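# Extract the small nail from the wooden block

## Task

Draw the little nail that sticks up from the top of the wooden block until most of its length is out. The robot's own parts may touch the nail only lightly, and anything more fails. Anything still in a gripper at the end is released and drops, so the extracted state must stand without the robot supporting it. Knocking anything off the table also fails.

## Robot and tools

ROBOT. Two 6-joint arms, left_arm and right_arm, each ending in a two-finger parallel gripper. The base poses in the scene frame are left_arm (-0.017, +0.269, 0) m with quat_wxyz (+0.998, 0, 0, -0.062), and right_arm (-0.039, -0.354, 0) m with quat_wxyz (+0.998, 0, 0, -0.058). In the scene frame the origin sits on the table top midway between the arms, +z is up, +x reaches out over the table, and left_arm is on the +y side. The arm names are not image sides. The fingers point along the gripper's +z axis and close along its y axis. end_effector_position is the point between the pads, about 1 cm short of the fingertips. A wrist camera mount on each gripper adds bulk near the hand.

JOINT ORDER. For each arm: waist, shoulder, elbow, wrist pitch, wrist yaw, wrist roll, then the finger opening. Waist and shoulder signs are flipped relative to the URDF. The URDF ranges are waist -2.618 to 3.054, shoulder 0.000 to 3.142, elbow 0.000 to 3.142, wrist pitch -1.571 to 1.571, wrist yaw -1.571 to 1.571, wrist roll -2.094 to 2.094. In the numbers you send and read, waist is therefore -3.054 to 2.618 and shoulder is -3.142 to 0. A joint's true stop may differ by up to 0.036 rad.

execute_actions(actions). actions is a list of up to 15 actions. Each action is a table of up to 15 rows, and each row lasts one 1/30 s step. If a table has fewer than 15 rows, its final row repeats until the action's 15 steps (0.5 s) are done. Every row is one flat list of 14 numbers in [-1, 1] covering both arms: left_arm's 6 joint values and opening, then right_arm's 6 and opening. Send all 14 even if one arm stays still. Joint values are scaled offsets, measured from the joint angles at the start of that action, not from the previous row. For the first action of a call, the start is the last angles reported. A value of 1.0 equals 1.202 rad for waist, 1.258 for shoulder, 1.238 for elbow, 2.073 for wrist pitch, and 2.022 for wrist yaw and roll. The opening is absolute: +1 fully open, -1 closed. An action that would send a joint more than 0.036 rad beyond its range is refused for both arms. If the first action fails that check, or anything is malformed, nothing in the call runs. An empty list simply returns the current state and images. "joint sent to its limit" means a joint was clipped at its end stop.

move(target, speed, blocking). target is one row of 14 numbers laid out as above. Its joint values are scaled offsets from the "Joint positions" of the latest result that printed them. All joints finish their paths together, so the hand follows a curve. Nothing is avoided, including the other arm. speed is in rad/s for whichever joint has the longest way to go, from 0.01 to 2, with 0.5 as default. A path takes 0.5 to 10 s. Faster motion and aiming further past a contact both push harder. The result adds a "move:" line. It gives the ending (done, off_target, moving, held, fault), then limits=held or limits=none, then each arm's joint furthest from target. With blocking=false you get a result after 0.5 s while motion continues. Before sending more motion, call wait or stop.

wait(seconds): 0 to 10 s, holding the last command; it returns early when a running move ends. stop(): brakes a running move; fast motion needs more room to brake. zoom_image(camera, region): region is [x0, y0, x1, y1] in pixels, at most 504 by 504. read_manual(section): only "licences"; it does not move anything. finished_scene(scene): closes the scene and cannot be undone. Call it only when the nail is out and stays out with the grippers empty.

RESULTS. Each arm's state gives end_effector_position (m) and end_effector_quat_wxyz in the scene frame; it can be off, more so at long reach. Joint positions and Joint velocities list the six joints (rad, rad/s) and then the pad gap (m; 0.094 fully open). Joint targets shows the angles the joints are currently driven toward. grip_measured is the opening on the command scale. Joint torques are raw drive outputs with offset and noise. Other lines: "joint command not followed" (a clearance check altered targets), FAULT, MOTOR HOT (75 °C), and OVER-TEMPERATURE FAULT (90 °C stops that arm 10 s; 100 °C makes the arm go limp).

MOTION LIMITS. On each step a joint's target stays within a set lead of its measured angle: 0.202 rad waist, 0.258 shoulder, 0.238 elbow, 0.573 wrist pitch, 0.522 wrist yaw and roll. All targets are also scaled back if they would put the hand over 70 mm from where it is measured. Large changes therefore need several actions. Sending zeros can let an arm sag, so command back to the angles you want and raise the aim if a joint stays short.

GRIPPING. To hold something, command about 0.03 below grip_measured; smaller margins grip more lightly. Pad force tops out near 50 to 62 N and is weaker on parts under about 2 mm thick. Readings may be off by about 1 mm.

CAMERAS. cam_high, cam_low, cam_work, cam_left_wrist and cam_right_wrist are all 504x504. The fixed ones are pinhole and the wrist ones are fisheye. Calibration may be off by up to about 2.3 degrees and 9 mm.

AVOID. Touching the nail with the robot beyond a light contact. Pushing anything off the table. Collisions or hard pressing between the arms. Drops, slams and harsh pushes. Ending while holding a tool or the nail. Long loaded holds that overheat motors. Loose objects may occasionally be nudged by outside pushes.

Each tool is called after "Emit:" as name(argument=value, ...) on one line, values as JSON.

## Session

Emit:
execute_actions(actions=[])

Scene clock: 0.00 s.
left_arm: end_effector_position=(+0.4608, +0.0040, +0.2990) grip_measured=+1.000 end_effector_quat_wxyz=(+0.246, -0.230, +0.722, -0.605) | right_arm: end_effector_position=(-0.0042, -0.1883, +0.1730) grip_measured=+1.000 end_effector_quat_wxyz=(+0.060, -0.263, +0.962, +0.038)
Joint names: [waist, shoulder, elbow, wrist pitch, wrist yaw, wrist roll]
Joint positions: left_arm=[ 0.219 -1.759  1.357  0.231  0.526 -1.406  0.094] | right_arm=[-1.558 -1.085  1.114 -1.484  0.081  0.905  0.094]
Joint velocities: left_arm=[ 0.002  0.002 -0.007 -0.007  0.037 -0.037  0.   ] | right_arm=[ 0.022 -0.002  0.002 -0.007  0.066 -0.037  0.   ]
Joint torques (N m, as the arm reports them, + toward a larger Joint positions number): no reading
Motor temperatures (°C, as the motors report them): left_arm=[26 26 25 32 27 27] | right_arm=[24 25 24 27 26 27]
Joint targets: left_arm=[0.219 -1.751 1.365 0.228 0.527 -1.400] | right_arm=[-1.558 -1.077 1.126 -1.482 0.090 0.905]
camera_calibration (this result's frames):
cam_left_wrist: T_world_to_cam=[[0.244418, -0.0355839, 0.969017, -0.400051], [-0.954927, -0.182434, 0.234165, 0.39532], [0.168449, -0.982574, -0.0785702, 0.0679191], [0, 0, 0, 1]] pos_world=[0.46384, 0.12462, 0.300423]
cam_right_wrist: T_world_to_cam=[[0.182124, -0.980269, -0.0768356, -0.164195], [-0.851808, -0.196325, 0.485674, -0.10151], [-0.491176, -0.0230037, -0.870756, 0.266004], [0, 0, 0, 1]] pos_world=[0.0740918, -0.174765, 0.268309]

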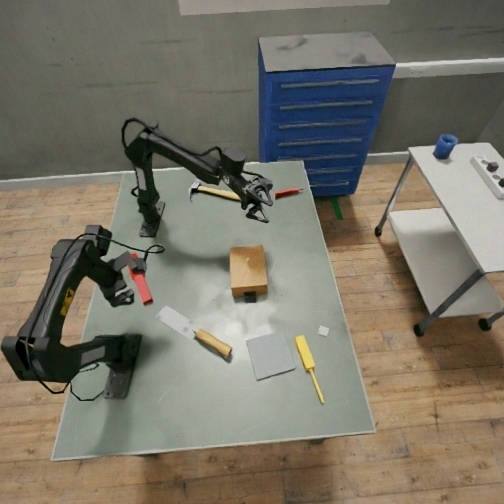

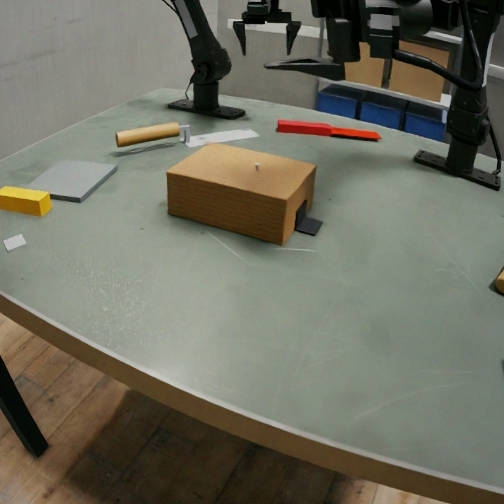

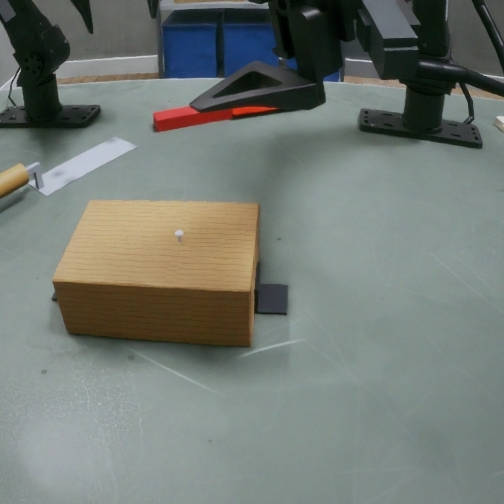

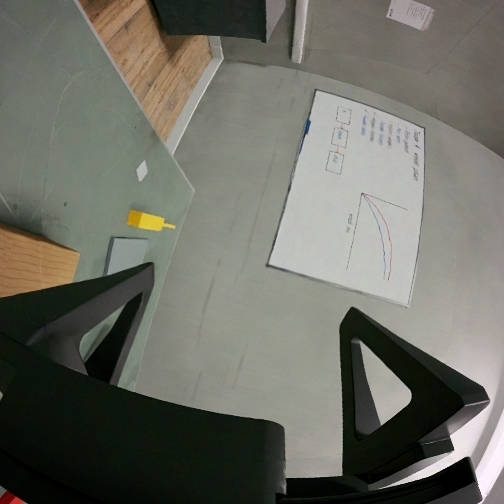

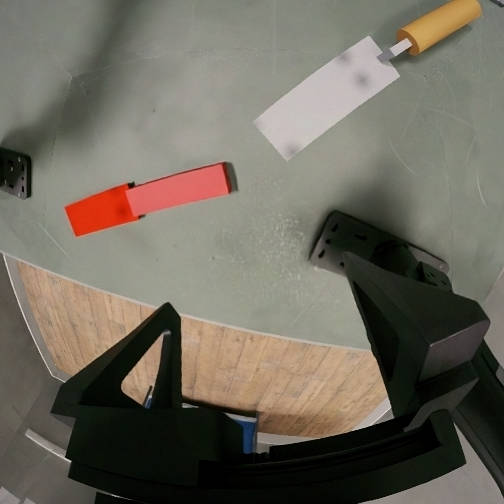

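Emit:
move(target=[-0.714,0.05,0.16,-0.787,-0.26,0.695,1,0,0,0,0,0,0,1], speed=1.0)

Scene clock: 3.77 s.
left_arm: end_effector_position=(+0.2506, +0.4177, +0.1432) grip_measured=+1.000 end_effector_quat_wxyz=(-0.006, -0.259, +0.966, -0.008) | right_arm: end_effector_position=(-0.0042, -0.1883, +0.1730) grip_measured=+1.000 end_effector_quat_wxyz=(+0.060, -0.263, +0.962, +0.038)
Joint names: [waist, shoulder, elbow, wrist pitch, wrist yaw, wrist roll]
Joint positions: left_arm=[-0.636 -1.718  1.524 -1.393  0.014 -0.012  0.094] | right_arm=[-1.558 -1.085  1.114 -1.484  0.081  0.905  0.094]
Joint velocities: left_arm=[ 0.002 -0.017 -0.007 -0.022 -0.081 -0.037  0.   ] | right_arm=[ 0.007  0.022 -0.017 -0.037 -0.022 -0.037  0.   ]
Joint torques (N m, as the arm reports them, + toward a larger Joint positions number): left_arm=[-0.41  8.94  7.03  0.4  -0.11  0.14] | right_arm=[-0.03  1.59  4.62  0.65  0.05  0.01]
Motor temperatures (°C, as the motors report them): left_arm=[26 27 26 33 27 27] | right_arm=[24 25 25 27 26 27]
Joint targets: left_arm=[-0.640 -1.696 1.555 -1.401 0.000 -0.001] | right_arm=[-1.558 -1.085 1.114 -1.484 0.081 0.905]
move: off_target (left_arm); limits=none; left_arm: farthest joint: the elbow, 0.031 radians from its target (0.198 radians at the start); right_arm: farthest joint: the waist, 0.000 radians from its target (0.000 radians at the start)
camera_calibration (this result's frames):
cam_left_wrist: T_world_to_cam=[[0.693128, -0.720204, -0.0296749, 0.133529], [-0.606165, -0.604665, 0.516666, 0.355098], [-0.390048, -0.340128, -0.855672, 0.480466], [0, 0, 0, 1]] pos_world=[0.3101, 0.474303, 0.231617]
cam_right_wrist: T_world_to_cam=[[0.182124, -0.980269, -0.0768356, -0.164195], [-0.851808, -0.196325, 0.485674, -0.10151], [-0.491176, -0.0230037, -0.870756, 0.266004], [0, 0, 0, 1]] pos_world=[0.0740918, -0.174765, 0.268309]

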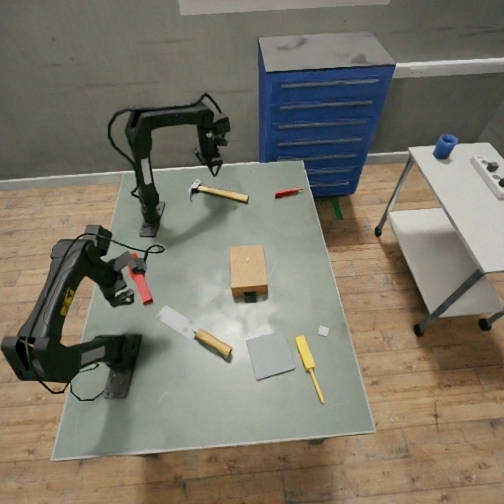

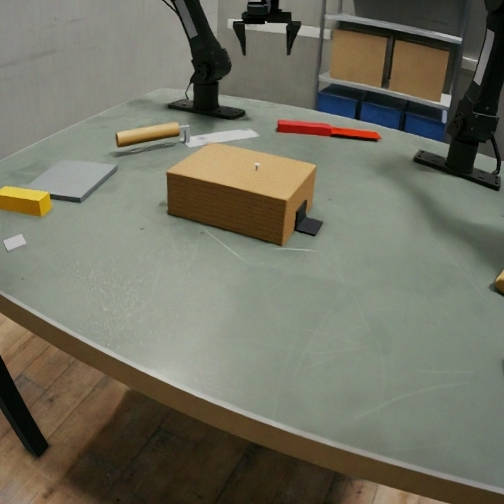

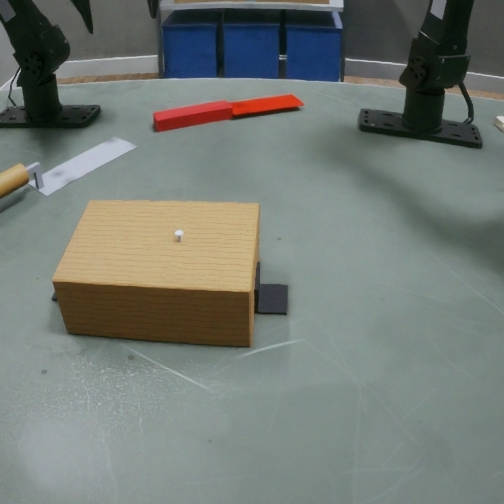

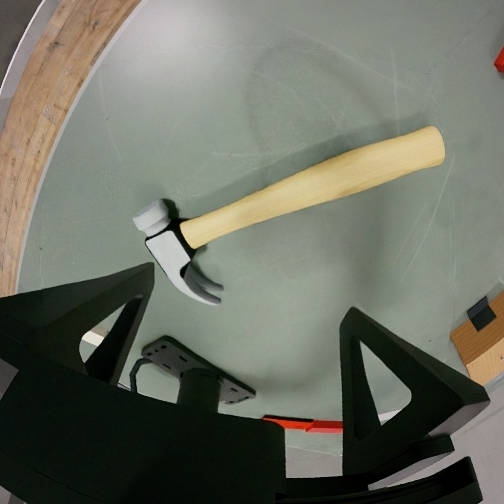

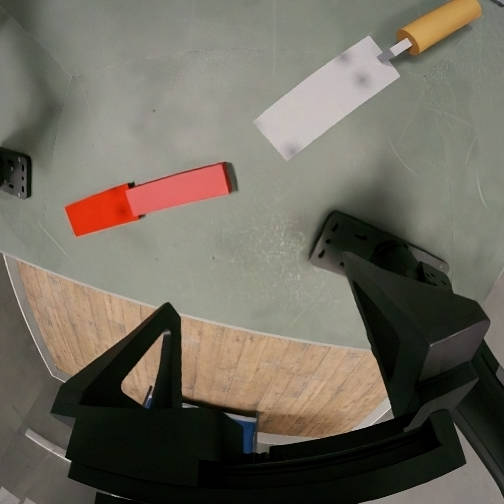

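Emit:
move(target=[-0.025,-0.01,-0.17,0.12,0,0.475,1,0,0,0,0,0,0,1], speed=0.8)

Scene clock: 6.43 s.
left_arm: end_effector_position=(+0.2554, +0.4272, +0.0941) grip_measured=+1.000 end_effector_quat_wxyz=(+0.016, +0.202, +0.979, +0.005) | right_arm: end_effector_position=(-0.0042, -0.1883, +0.1730) grip_measured=+1.000 end_effector_quat_wxyz=(+0.060, -0.263, +0.962, +0.038)
Joint names: [waist, shoulder, elbow, wrist pitch, wrist yaw, wrist roll]
Joint positions: left_arm=[-0.654 -1.718  1.329 -1.152  0.014  0.937  0.094] | right_arm=[-1.558 -1.085  1.114 -1.484  0.081  0.905  0.094]
Joint velocities: left_arm=[ 0.012 -0.007  0.002 -0.022 -0.007  0.022  0.   ] | right_arm=[ 0.002 -0.017  0.032 -0.022 -0.007  0.007  0.   ]
Joint torques (N m, as the arm reports them, + toward a larger Joint positions number): left_arm=[-0.86  6.03  3.98  0.62  0.05  0.12] | right_arm=[-0.02  1.59  4.61  0.65  0.05  0.  ]
Motor temperatures (°C, as the motors report them): left_arm=[26 27 26 33 27 27] | right_arm=[24 25 25 27 26 27]
Joint targets: left_arm=[-0.666 -1.730 1.314 -1.144 0.014 0.948] | right_arm=[-1.558 -1.085 1.114 -1.484 0.081 0.905]
move: done; limits=none; left_arm: farthest joint: the elbow, 0.016 radians from its target (0.211 radians at the start); right_arm: farthest joint: the waist, 0.000 radians from its target (0.000 radians at the start)
camera_calibration (this result's frames):
cam_left_wrist: T_world_to_cam=[[-0.161573, -0.985707, -0.0477163, 0.468989], [-0.873056, 0.120231, 0.472565, 0.151777], [-0.460074, 0.118013, -0.880003, 0.26808], [0, 0, 0, 1]] pos_world=[0.331622, 0.4124, 0.186565]
cam_right_wrist: T_world_to_cam=[[0.182138, -0.980257, -0.0769514, -0.164152], [-0.851617, -0.196387, 0.485985, -0.101627], [-0.491502, -0.0229834, -0.870573, 0.265937], [0, 0, 0, 1]] pos_world=[0.0740599, -0.174757, 0.268275]

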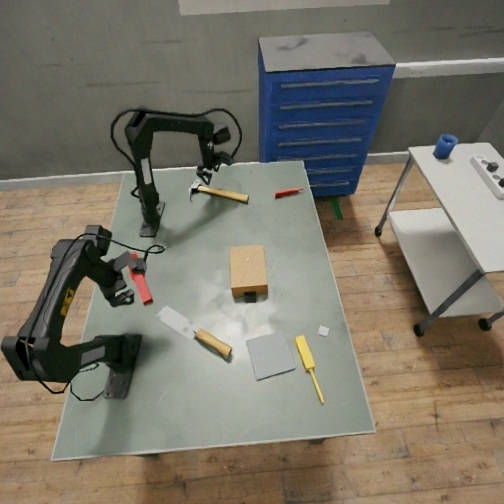

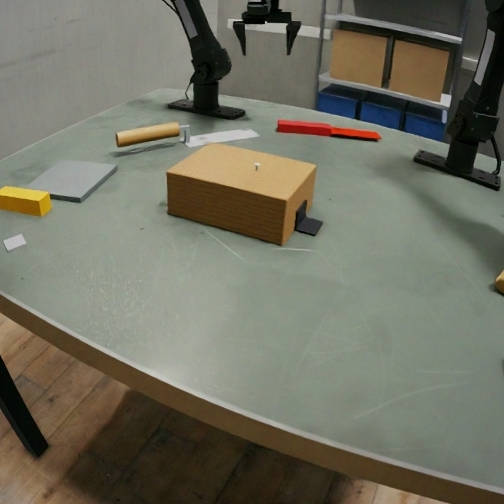

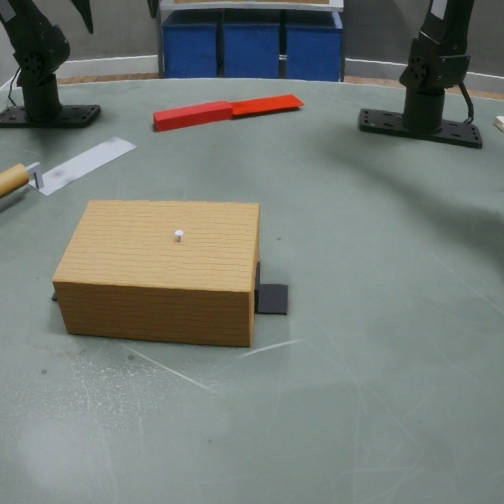

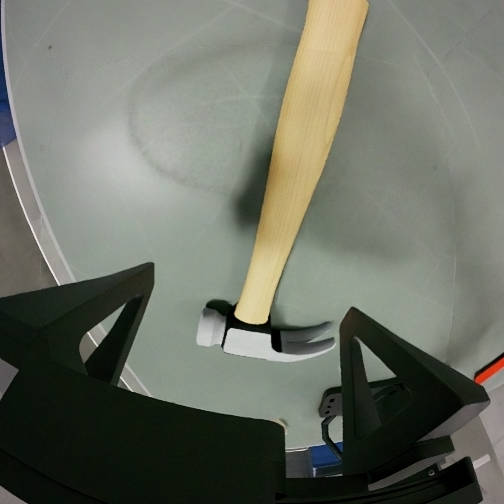

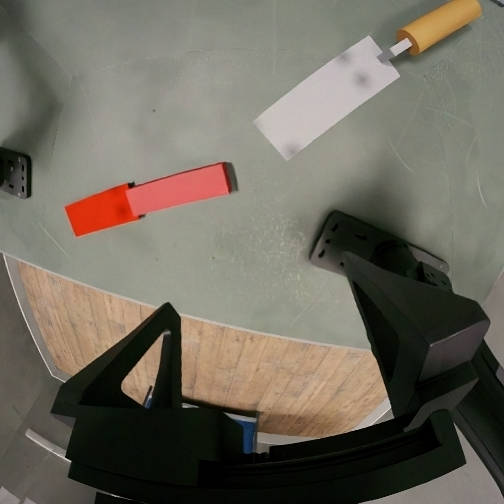

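Descend: shoulder −0.053, elbow −0.253, pitch +0.276.

Emit:
move(target=[-0.012,-0.05,-0.212,0.135,0,0.005,1,0,0,0,0,0,0,1], speed=0.3)

Scene clock: 8.20 s.
left_arm: end_effector_position=(+0.2411, +0.4200, +0.0188) grip_measured=+1.000 end_effector_quat_wxyz=(+0.004, +0.201, +0.980, -0.005) | right_arm: end_effector_position=(-0.0043, -0.1882, +0.1730) grip_measured=+1.000 end_effector_quat_wxyz=(+0.060, -0.263, +0.962, +0.038)
Joint names: [waist, shoulder, elbow, wrist pitch, wrist yaw, wrist roll]
Joint positions: left_arm=[-0.658 -1.772  1.081 -0.88   0.014  0.938  0.094] | right_arm=[-1.558 -1.085  1.114 -1.484  0.08   0.905  0.094]
Joint velocities: left_arm=[ 0.007  0.002 -0.002 -0.066  0.022 -0.11   0.   ] | right_arm=[ 0.002 -0.002 -0.007 -0.081 -0.007  0.022  0.   ]
Joint torques (N m, as the arm reports them, + toward a larger Joint positions number): left_arm=[-0.95  6.33  3.65  0.54  0.01  0.12] | right_arm=[-0.01  1.61  4.62  0.65  0.05  0.01]
Motor temperatures (°C, as the motors report them): left_arm=[26 28 26 32 27 27] | right_arm=[24 25 25 27 26 27]
Joint targets: left_arm=[-0.669 -1.780 1.067 -0.872 0.014 0.947] | right_arm=[-1.558 -1.085 1.114 -1.484 0.081 0.905]
move: done; limits=none; left_arm: farthest joint: the elbow, 0.014 radians from its target (0.263 radians at the start); right_arm: farthest joint: the wrist yaw, 0.001 radians from its target (0.000 radians at the start)
camera_calibration (this result's frames):
cam_left_wrist: T_world_to_cam=[[-0.159571, -0.986789, -0.0279981, 0.455597], [-0.860561, 0.12515, 0.493733, 0.170262], [-0.483706, 0.10288, -0.869163, 0.207917], [0, 0, 0, 1]] pos_world=[0.319792, 0.406879, 0.109406]
cam_right_wrist: T_world_to_cam=[[0.182153, -0.980245, -0.0770672, -0.164109], [-0.851425, -0.196448, 0.486295, -0.101744], [-0.491828, -0.0229632, -0.870389, 0.26587], [0, 0, 0, 1]] pos_world=[0.0740279, -0.174749, 0.268241]

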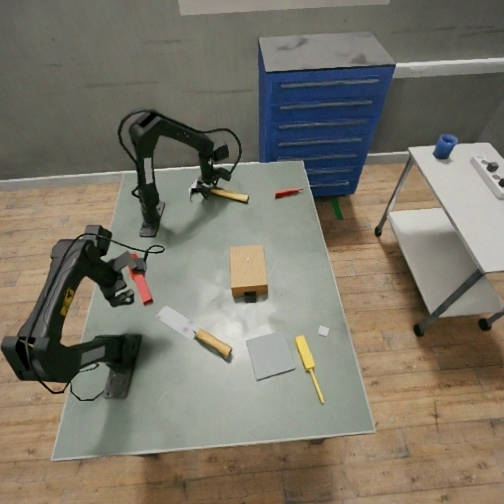

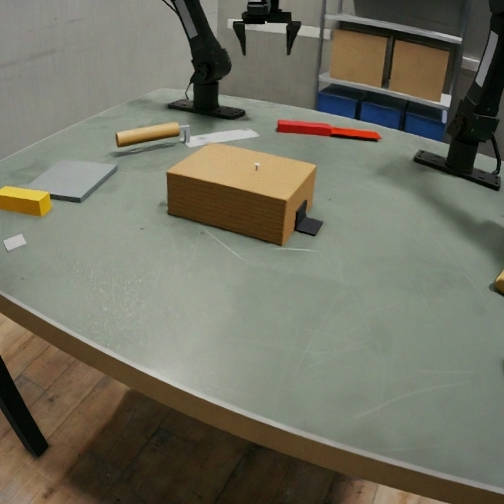

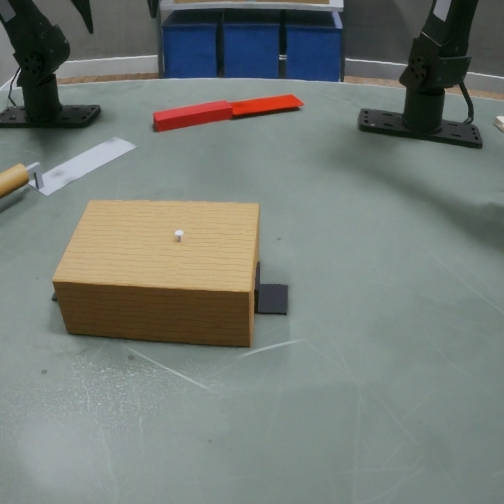

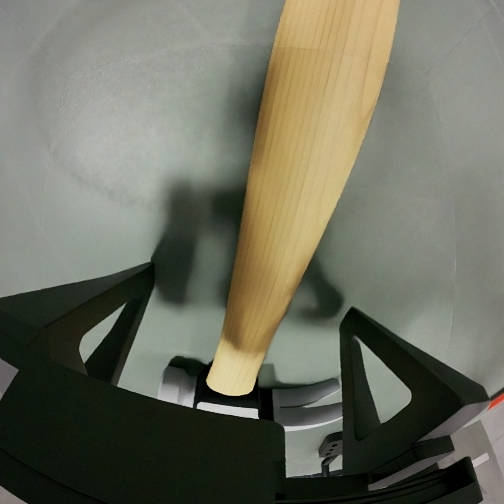

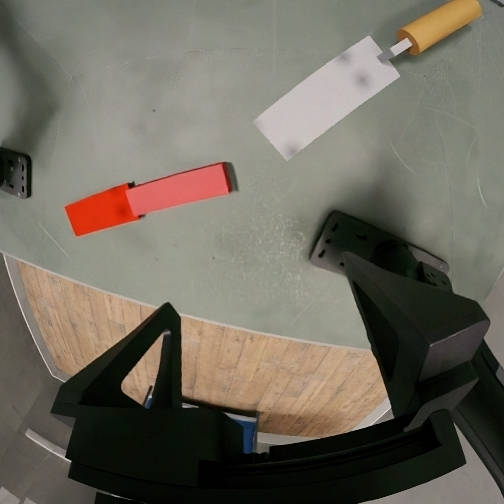

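Emit:
move(target=[0,0,0,0,0,0,-0.7,0.672,0.104,-0.519,0.803,-0.04,-0.448,1], speed=1.0)

Scene clock: 11.30 s.
left_arm: end_effector_position=(+0.2413, +0.4200, +0.0188) grip_measured=-0.521 end_effector_quat_wxyz=(+0.005, +0.200, +0.980, -0.005) | right_arm: end_effector_position=(+0.2422, -0.1431, +0.1877) grip_measured=+1.000 end_effector_quat_wxyz=(+0.545, -0.255, +0.778, +0.180)
Joint names: [waist, shoulder, elbow, wrist pitch, wrist yaw, wrist roll]
Joint positions: left_arm=[-0.658 -1.772  1.081 -0.88   0.014  0.937  0.023] | right_arm=[-0.759 -0.986  0.479  0.16   0.008  0.006  0.094]
Joint velocities: left_arm=[ 0.007 -0.007  0.012  0.022 -0.007 -0.022 -0.   ] | right_arm=[ 0.002  0.007 -0.017  0.066 -0.007  0.037  0.   ]
Joint torques (N m, as the arm reports them, + toward a larger Joint positions number): left_arm=[-0.01  7.06  4.57  0.49  0.01  0.02] | right_arm=[ 0.73  4.2   5.23  2.17 -0.08 -0.07]
Motor temperatures (°C, as the motors report them): left_arm=[26 28 26 32 27 27] | right_arm=[24 25 25 28 26 27]
Joint targets: left_arm=[-0.658 -1.772 1.081 -0.880 0.014 0.938] | right_arm=[-0.750 -0.954 0.472 0.181 -0.000 -0.001]
move: off_target (right_arm); limits=none; left_arm: farthest joint: the wrist roll, 0.001 radians from its target (0.000 radians at the start); right_arm: farthest joint: the shoulder, 0.032 radians from its target (0.130 radians at the start)
camera_calibration (this result's frames):
cam_left_wrist: T_world_to_cam=[[-0.158804, -0.986915, -0.0279421, 0.455471], [-0.86091, 0.124563, 0.493274, 0.170703], [-0.483339, 0.102389, -0.869425, 0.208097], [0, 0, 0, 1]] pos_world=[0.319872, 0.406941, 0.109449]
cam_right_wrist: T_world_to_cam=[[0.453808, -0.82989, -0.324562, -0.161465], [-0.820018, -0.246375, -0.516594, 0.283372], [0.348752, 0.500581, -0.792332, 0.257567], [0, 0, 0, 1]] pos_world=[0.215818, -0.193116, 0.298061]

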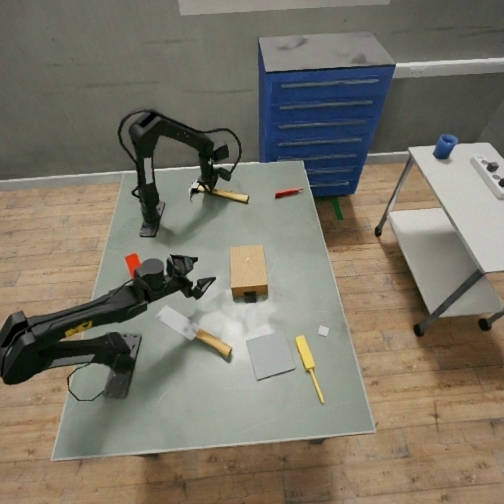

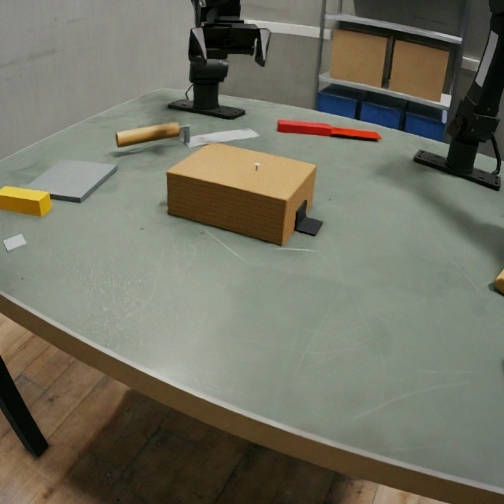

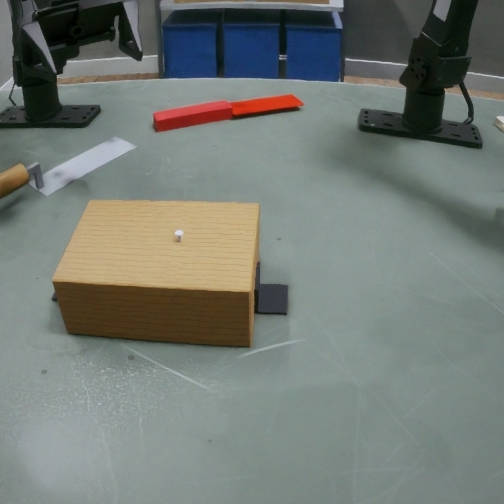

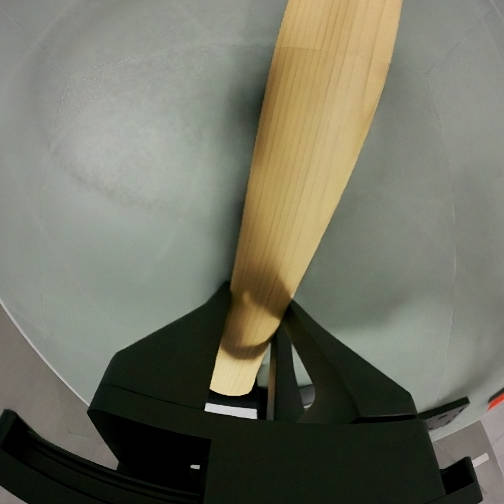

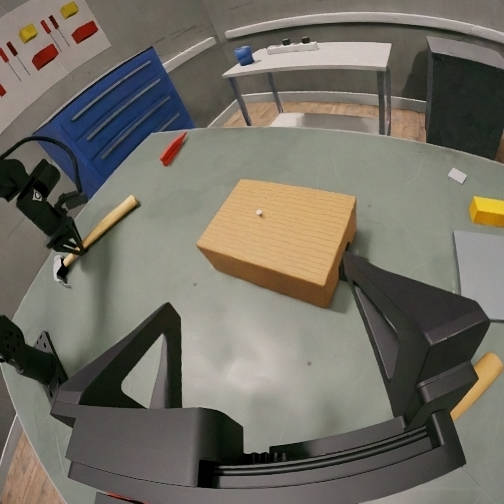

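Emit:
move(target=[0,0.2,0.1,-0.1,0,0,-0.7,0.1,0.25,0,-0.1,0,0,1], speed=0.4)

Scene clock: 13.37 s.
left_arm: end_effector_position=(+0.2357, +0.4159, +0.0993) grip_measured=-0.521 end_effector_quat_wxyz=(+0.049, +0.201, +0.978, +0.032) | right_arm: end_effector_position=(+0.2278, -0.1967, +0.2277) grip_measured=+1.000 end_effector_quat_wxyz=(+0.585, -0.205, +0.768, +0.158)
Joint names: [waist, shoulder, elbow, wrist pitch, wrist yaw, wrist roll]
Joint positions: left_arm=[-0.658 -1.55   1.165 -1.07   0.018  0.937  0.023] | right_arm=[-0.649 -0.697  0.479 -0.05   0.008  0.005  0.094]
Joint velocities: left_arm=[ 0.007  0.012  0.002  0.007 -0.007  0.051 -0.   ] | right_arm=[ 0.017  0.007 -0.012  0.095  0.022  0.022  0.   ]
Joint torques (N m, as the arm reports them, + toward a larger Joint positions number): left_arm=[ 0.01  8.12  7.86  0.51 -0.02  0.  ] | right_arm=[ 0.79  2.24  5.82  2.03 -0.01  0.01]
Motor temperatures (°C, as the motors report them): left_arm=[26 28 26 32 27 27] | right_arm=[24 25 25 28 26 27]
Joint targets: left_arm=[-0.658 -1.521 1.205 -1.087 0.014 0.937] | right_arm=[-0.639 -0.671 0.479 -0.047 0.008 0.006]
move: off_target (left_arm, right_arm); limits=none; left_arm: farthest joint: the elbow, 0.040 radians from its target (0.124 radians at the start); right_arm: farthest joint: the shoulder, 0.026 radians from its target (0.314 radians at the start)
camera_calibration (this result's frames):
cam_left_wrist: T_world_to_cam=[[-0.152534, -0.983332, -0.0989569, 0.456892], [-0.90702, 0.0995213, 0.409158, 0.156331], [-0.39249, 0.152166, -0.907082, 0.237445], [0, 0, 0, 1]] pos_world=[0.304682, 0.397587, 0.19663]
cam_right_wrist: T_world_to_cam=[[0.381863, -0.861824, -0.333826, -0.174159], [-0.805024, -0.13273, -0.578203, 0.311939], [0.454001, 0.489532, -0.744474, 0.284089], [0, 0, 0, 1]] pos_world=[0.188647, -0.247762, 0.333722]

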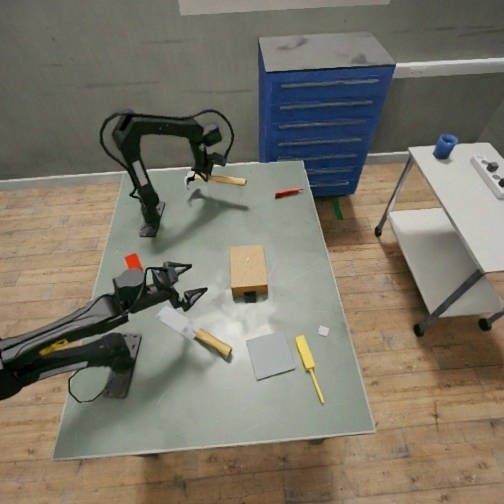

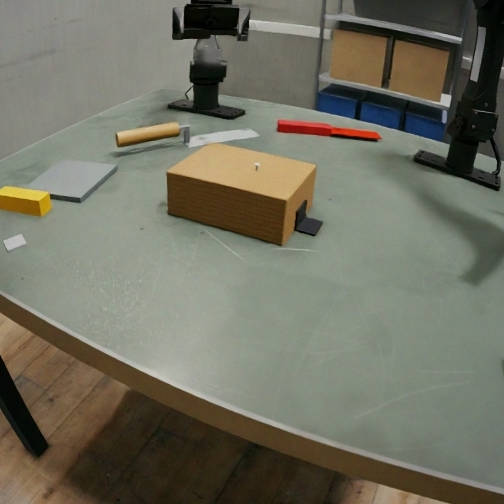

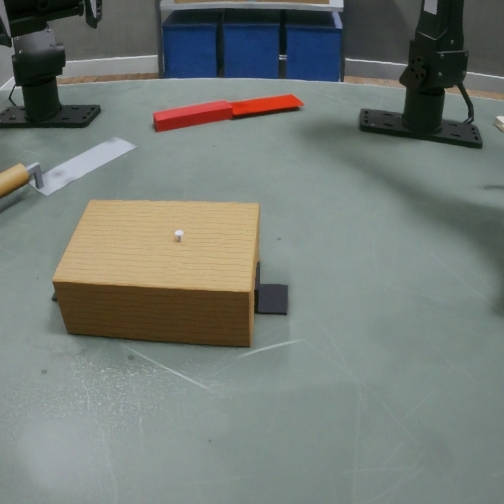

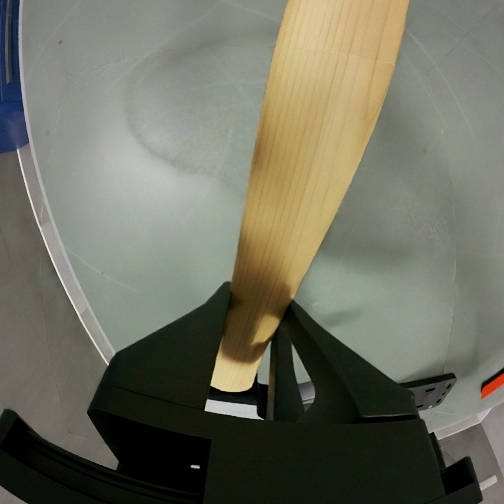

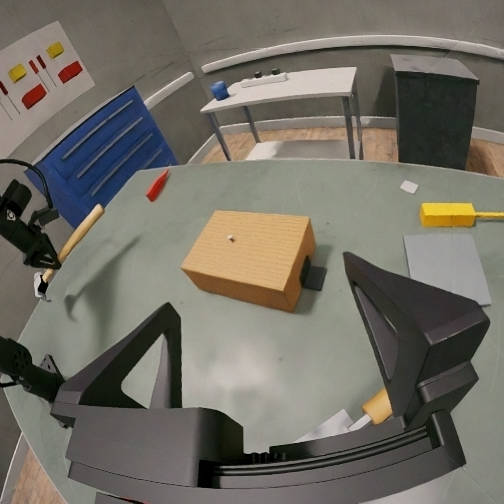

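Emit:
move(target=[0.6,-0.045,-0.315,0.98,-0.009,-0.13,-0.7,0,0.02,0,0,0,0,1], speed=0.7)

Scene clock: 19.70 s.
left_arm: end_effector_position=(+0.4615, +0.1792, +0.2304) grip_measured=-0.521 end_effector_quat_wxyz=(+0.680, +0.300, +0.649, +0.165) | right_arm: end_effector_position=(+0.2276, -0.1968, +0.2269) grip_measured=+1.000 end_effector_quat_wxyz=(+0.584, -0.205, +0.769, +0.158)
Joint names: [waist, shoulder, elbow, wrist pitch, wrist yaw, wrist roll]
Joint positions: left_arm=[ 0.058 -1.622  0.762  0.838  0.012  0.672  0.023] | right_arm=[-0.649 -0.697  0.479 -0.053  0.008  0.005  0.094]
Joint velocities: left_arm=[-0.002 -0.007  0.002 -0.037  0.051 -0.051  0.   ] | right_arm=[ 0.002 -0.002  0.007  0.007 -0.007  0.022  0.   ]
Joint torques (N m, as the arm reports them, + toward a larger Joint positions number): left_arm=[ 0.4   7.99  6.36  3.72 -0.13  0.03] | right_arm=[0.   2.18 5.83 2.04 0.   0.01]
Motor temperatures (°C, as the motors report them): left_arm=[26 29 27 34 27 27] | right_arm=[24 25 25 30 26 27]
Joint targets: left_arm=[0.063 -1.607 0.774 0.962 -0.001 0.674] | right_arm=[-0.649 -0.672 0.479 -0.050 0.008 0.005]
move: off_target (left_arm, right_arm); limits=none; left_arm: farthest joint: the wrist pitch, 0.123 radians from its target (2.031 radians at the start); right_arm: farthest joint: the shoulder, 0.026 radians from its target (0.026 radians at the start)
camera_calibration (this result's frames):
cam_left_wrist: T_world_to_cam=[[-0.146943, -0.897608, -0.41558, 0.326616], [-0.441564, 0.43548, -0.78446, 0.331112], [0.885115, 0.0682338, -0.460342, -0.196543], [0, 0, 0, 1]] pos_world=[0.368165, 0.162391, 0.305002]
cam_right_wrist: T_world_to_cam=[[0.380877, -0.862406, -0.333449, -0.174434], [-0.80673, -0.133737, -0.575588, 0.310886], [0.451796, 0.488231, -0.746666, 0.284366], [0, 0, 0, 1]] pos_world=[0.188764, -0.247693, 0.333104]

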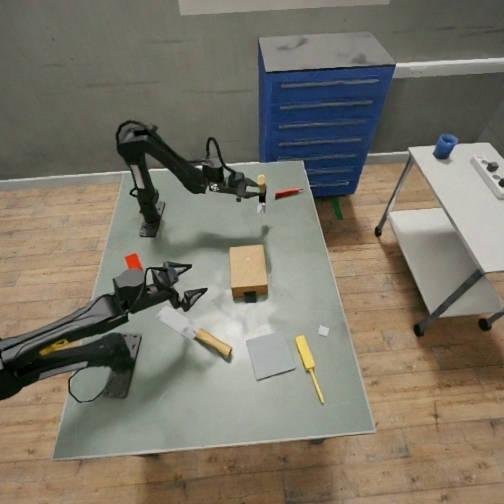

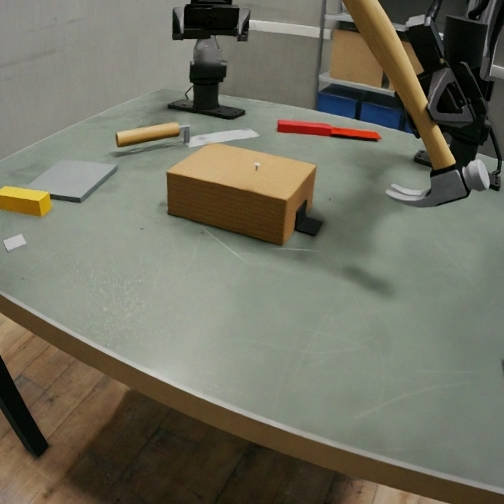

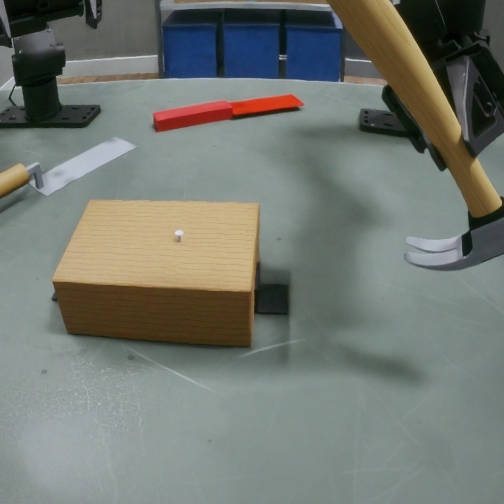

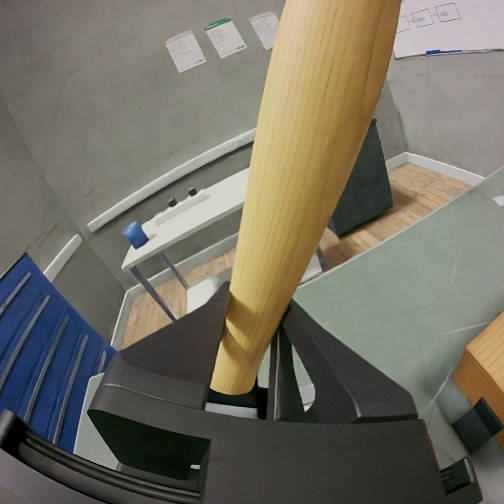

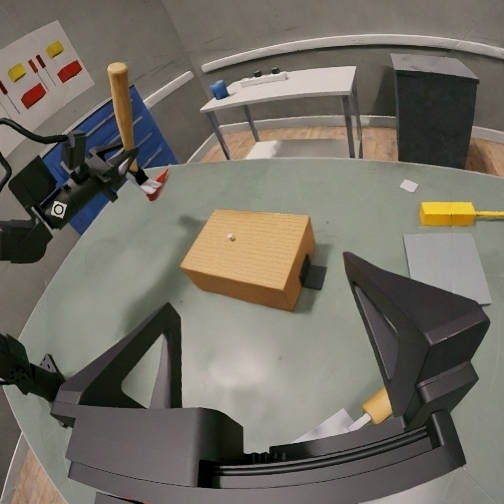

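Emit:
move(target=[0.30,0.012,0.01,0.065,-0.006,0,-0.7,0,0.02,0,0.01,0,0,1], speed=0.4)

Scene clock: 21.23 s.
left_arm: end_effector_position=(+0.3992, +0.0173, +0.2175) grip_measured=-0.521 end_effector_quat_wxyz=(+0.690, +0.413, +0.593, +0.041) | right_arm: end_effector_position=(+0.2275, -0.1968, +0.2268) grip_measured=+1.000 end_effector_quat_wxyz=(+0.584, -0.205, +0.770, +0.158)
Joint names: [waist, shoulder, elbow, wrist pitch, wrist yaw, wrist roll]
Joint positions: left_arm=[ 0.418 -1.64   0.745  0.85   0.007  0.668  0.023] | right_arm=[-0.649 -0.697  0.479 -0.054  0.008  0.005  0.094]
Joint velocities: left_arm=[ 0.012  0.012 -0.002 -0.037  0.022  0.037 -0.   ] | right_arm=[-0.002  0.002 -0.002  0.007 -0.022  0.007  0.   ]
Joint torques (N m, as the arm reports them, + toward a larger Joint positions number): left_arm=[ 0.18  9.51  7.43  3.7  -0.06  0.04] | right_arm=[-0.01  2.18  5.84  2.21  0.    0.01]
Motor temperatures (°C, as the motors report them): left_arm=[26 29 27 35 27 27] | right_arm=[24 25 26 30 26 27]
Joint targets: left_arm=[0.419 -1.607 0.774 0.973 0.000 0.672] | right_arm=[-0.649 -0.672 0.479 -0.033 0.008 0.005]
move: off_target (left_arm, right_arm); limits=none; left_arm: farthest joint: the wrist pitch, 0.123 radians from its target (0.135 radians at the start); right_arm: farthest joint: the shoulder, 0.026 radians from its target (0.026 radians at the start)
camera_calibration (this result's frames):
cam_left_wrist: T_world_to_cam=[[-0.458489, -0.787272, -0.412298, 0.288488], [-0.279799, 0.568217, -0.773849, 0.294748], [0.843505, -0.239441, -0.480799, -0.109851], [0, 0, 0, 1]] pos_world=[0.307399, 0.0333351, 0.294217]
cam_right_wrist: T_world_to_cam=[[0.380767, -0.862471, -0.333407, -0.174465], [-0.806919, -0.133848, -0.575297, 0.310769], [0.451551, 0.488087, -0.746909, 0.284396], [0, 0, 0, 1]] pos_world=[0.188777, -0.247685, 0.333035]

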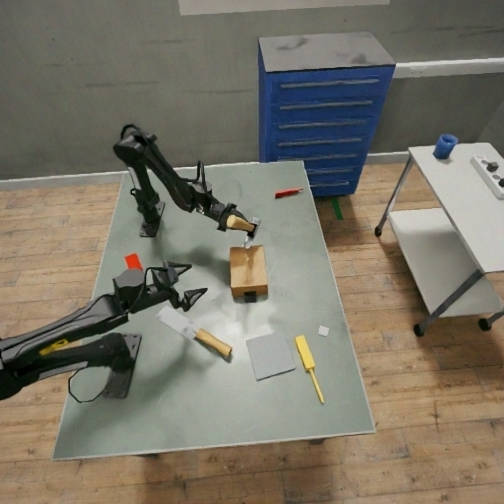

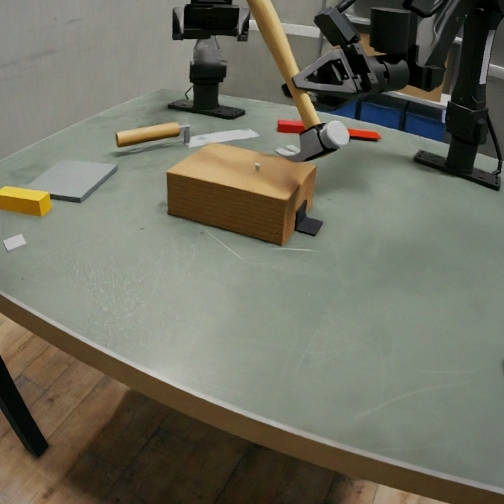

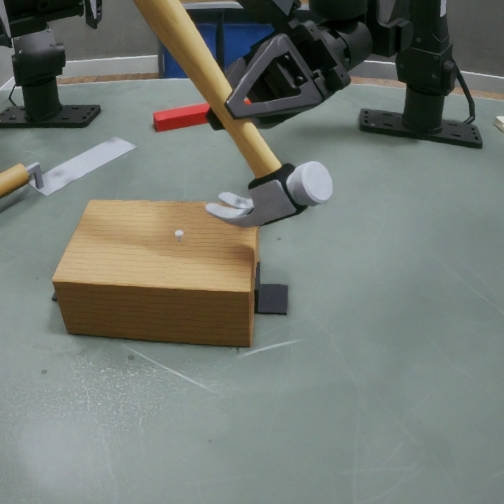

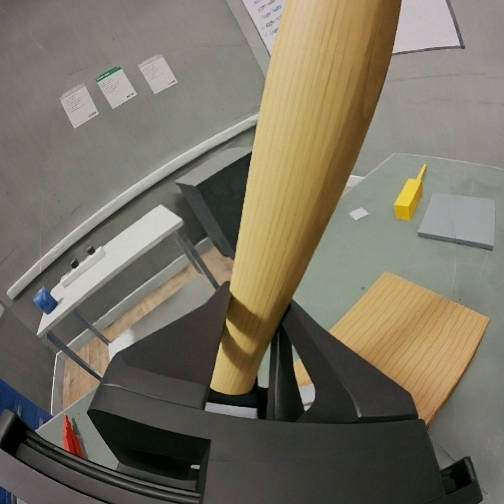

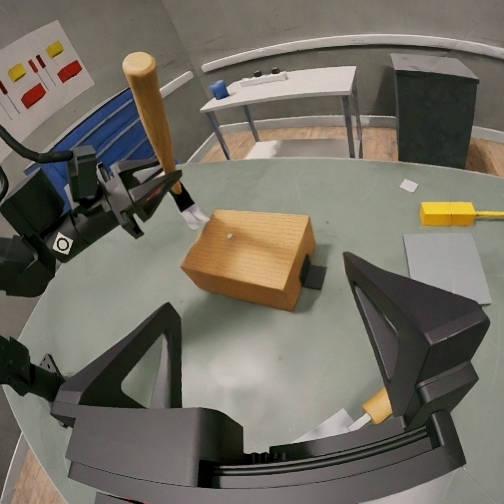

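Emit:
move(target=[0,-0.12,-0.055,0.193,-0.003,0.003,-0.7,0,0.02,0,0.01,0,0,1], speed=0.2)

Emit:
zoom_image(camera="cam_work", region=[100,150,350,350])

Emit:
zoom_image(camera="cam_right_wrist", region=[130,160,330,320])

Scene clock: 24.00 s.
left_arm: end_effector_position=(+0.4001, +0.0169, +0.1836) grip_measured=-0.521 end_effector_quat_wxyz=(+0.711, +0.400, +0.576, +0.041) | right_arm: end_effector_position=(+0.2275, -0.1968, +0.2268) grip_measured=+1.000 end_effector_quat_wxyz=(+0.584, -0.205, +0.770, +0.158)
Joint names: [waist, shoulder, elbow, wrist pitch, wrist yaw, wrist roll]
Joint positions: left_arm=[ 0.418 -1.8    0.672  1.143  0.006  0.665  0.023] | right_arm=[-0.649 -0.697  0.479 -0.054  0.008  0.005  0.094]
Joint velocities: left_arm=[-0.007  0.027  0.002 -0.007 -0.037 -0.037  0.001] | right_arm=[ 0.012 -0.007 -0.012 -0.037 -0.066  0.007  0.   ]
Joint torques (N m, as the arm reports them, + toward a larger Joint positions number): left_arm=[ 0.02  8.17  4.95  3.53 -0.08  0.08] | right_arm=[-0.01  2.18  5.82  2.21  0.    0.  ]
Motor temperatures (°C, as the motors report them): left_arm=[26 29 27 37 27 27] | right_arm=[24 25 26 31 26 27]
Joint targets: left_arm=[0.418 -1.790 0.677 1.250 0.001 0.674] | right_arm=[-0.649 -0.672 0.479 -0.033 0.008 0.005]
move: off_target (left_arm, right_arm); limits=none; left_arm: farthest joint: the wrist pitch, 0.107 radians from its target (0.400 radians at the start); right_arm: farthest joint: the shoulder, 0.026 radians from its target (0.026 radians at the start)
camera_calibration (this result's frames):
cam_left_wrist: T_world_to_cam=[[-0.437643, -0.801099, -0.408301, 0.265793], [-0.241365, 0.542099, -0.804905, 0.259813], [0.866148, -0.253711, -0.430603, -0.145079], [0, 0, 0, 1]] pos_world=[0.304692, 0.0352741, 0.255177]
cam_right_wrist: T_world_to_cam=[[0.380767, -0.862471, -0.333407, -0.174465], [-0.806919, -0.133848, -0.575297, 0.310769], [0.451551, 0.488087, -0.746909, 0.284396], [0, 0, 0, 1]] pos_world=[0.188777, -0.247685, 0.333035]

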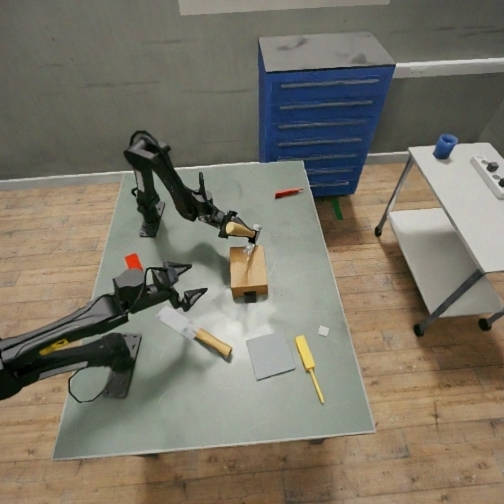

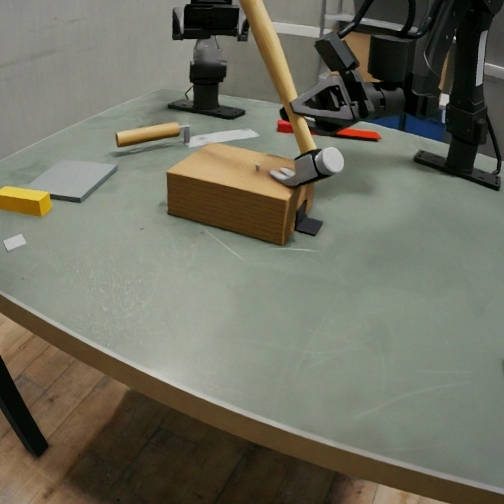

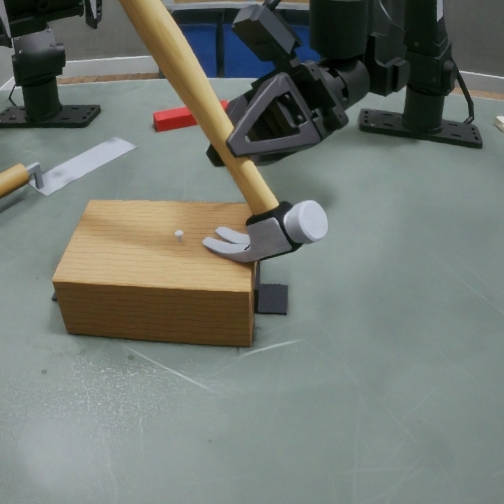

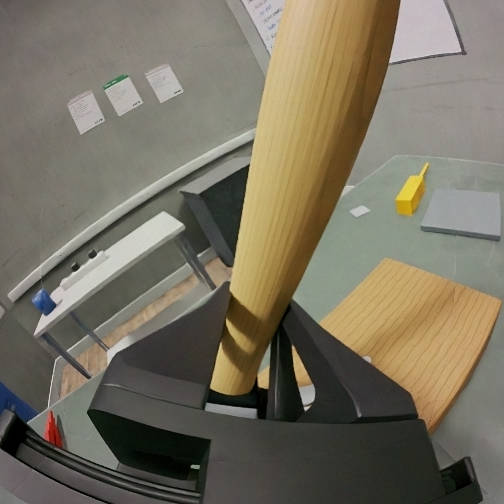

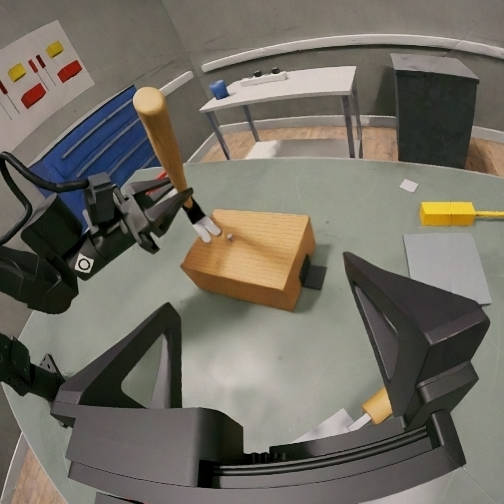

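Region (100, 150, 350, 350) of cam_work's 504x504 image, scaled by 2.016, with more detail than that image has; it fills the top 403 rows of this view, and the rest is white.

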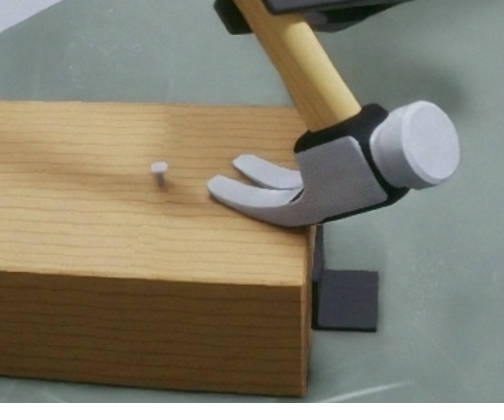

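Region (130, 160, 330, 320) of cam_right_wrist's 504x504 image, scaled by 2.520, with more detail than that image has; it fills the top 403 rows of this view, and the rest is white.

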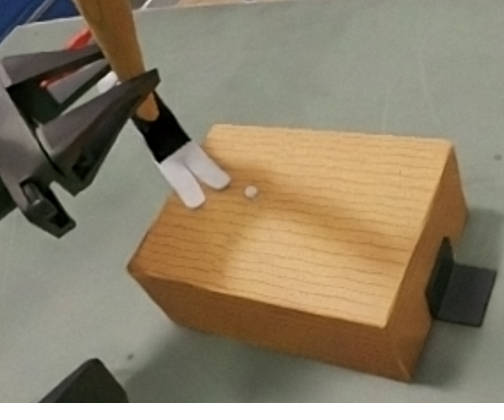

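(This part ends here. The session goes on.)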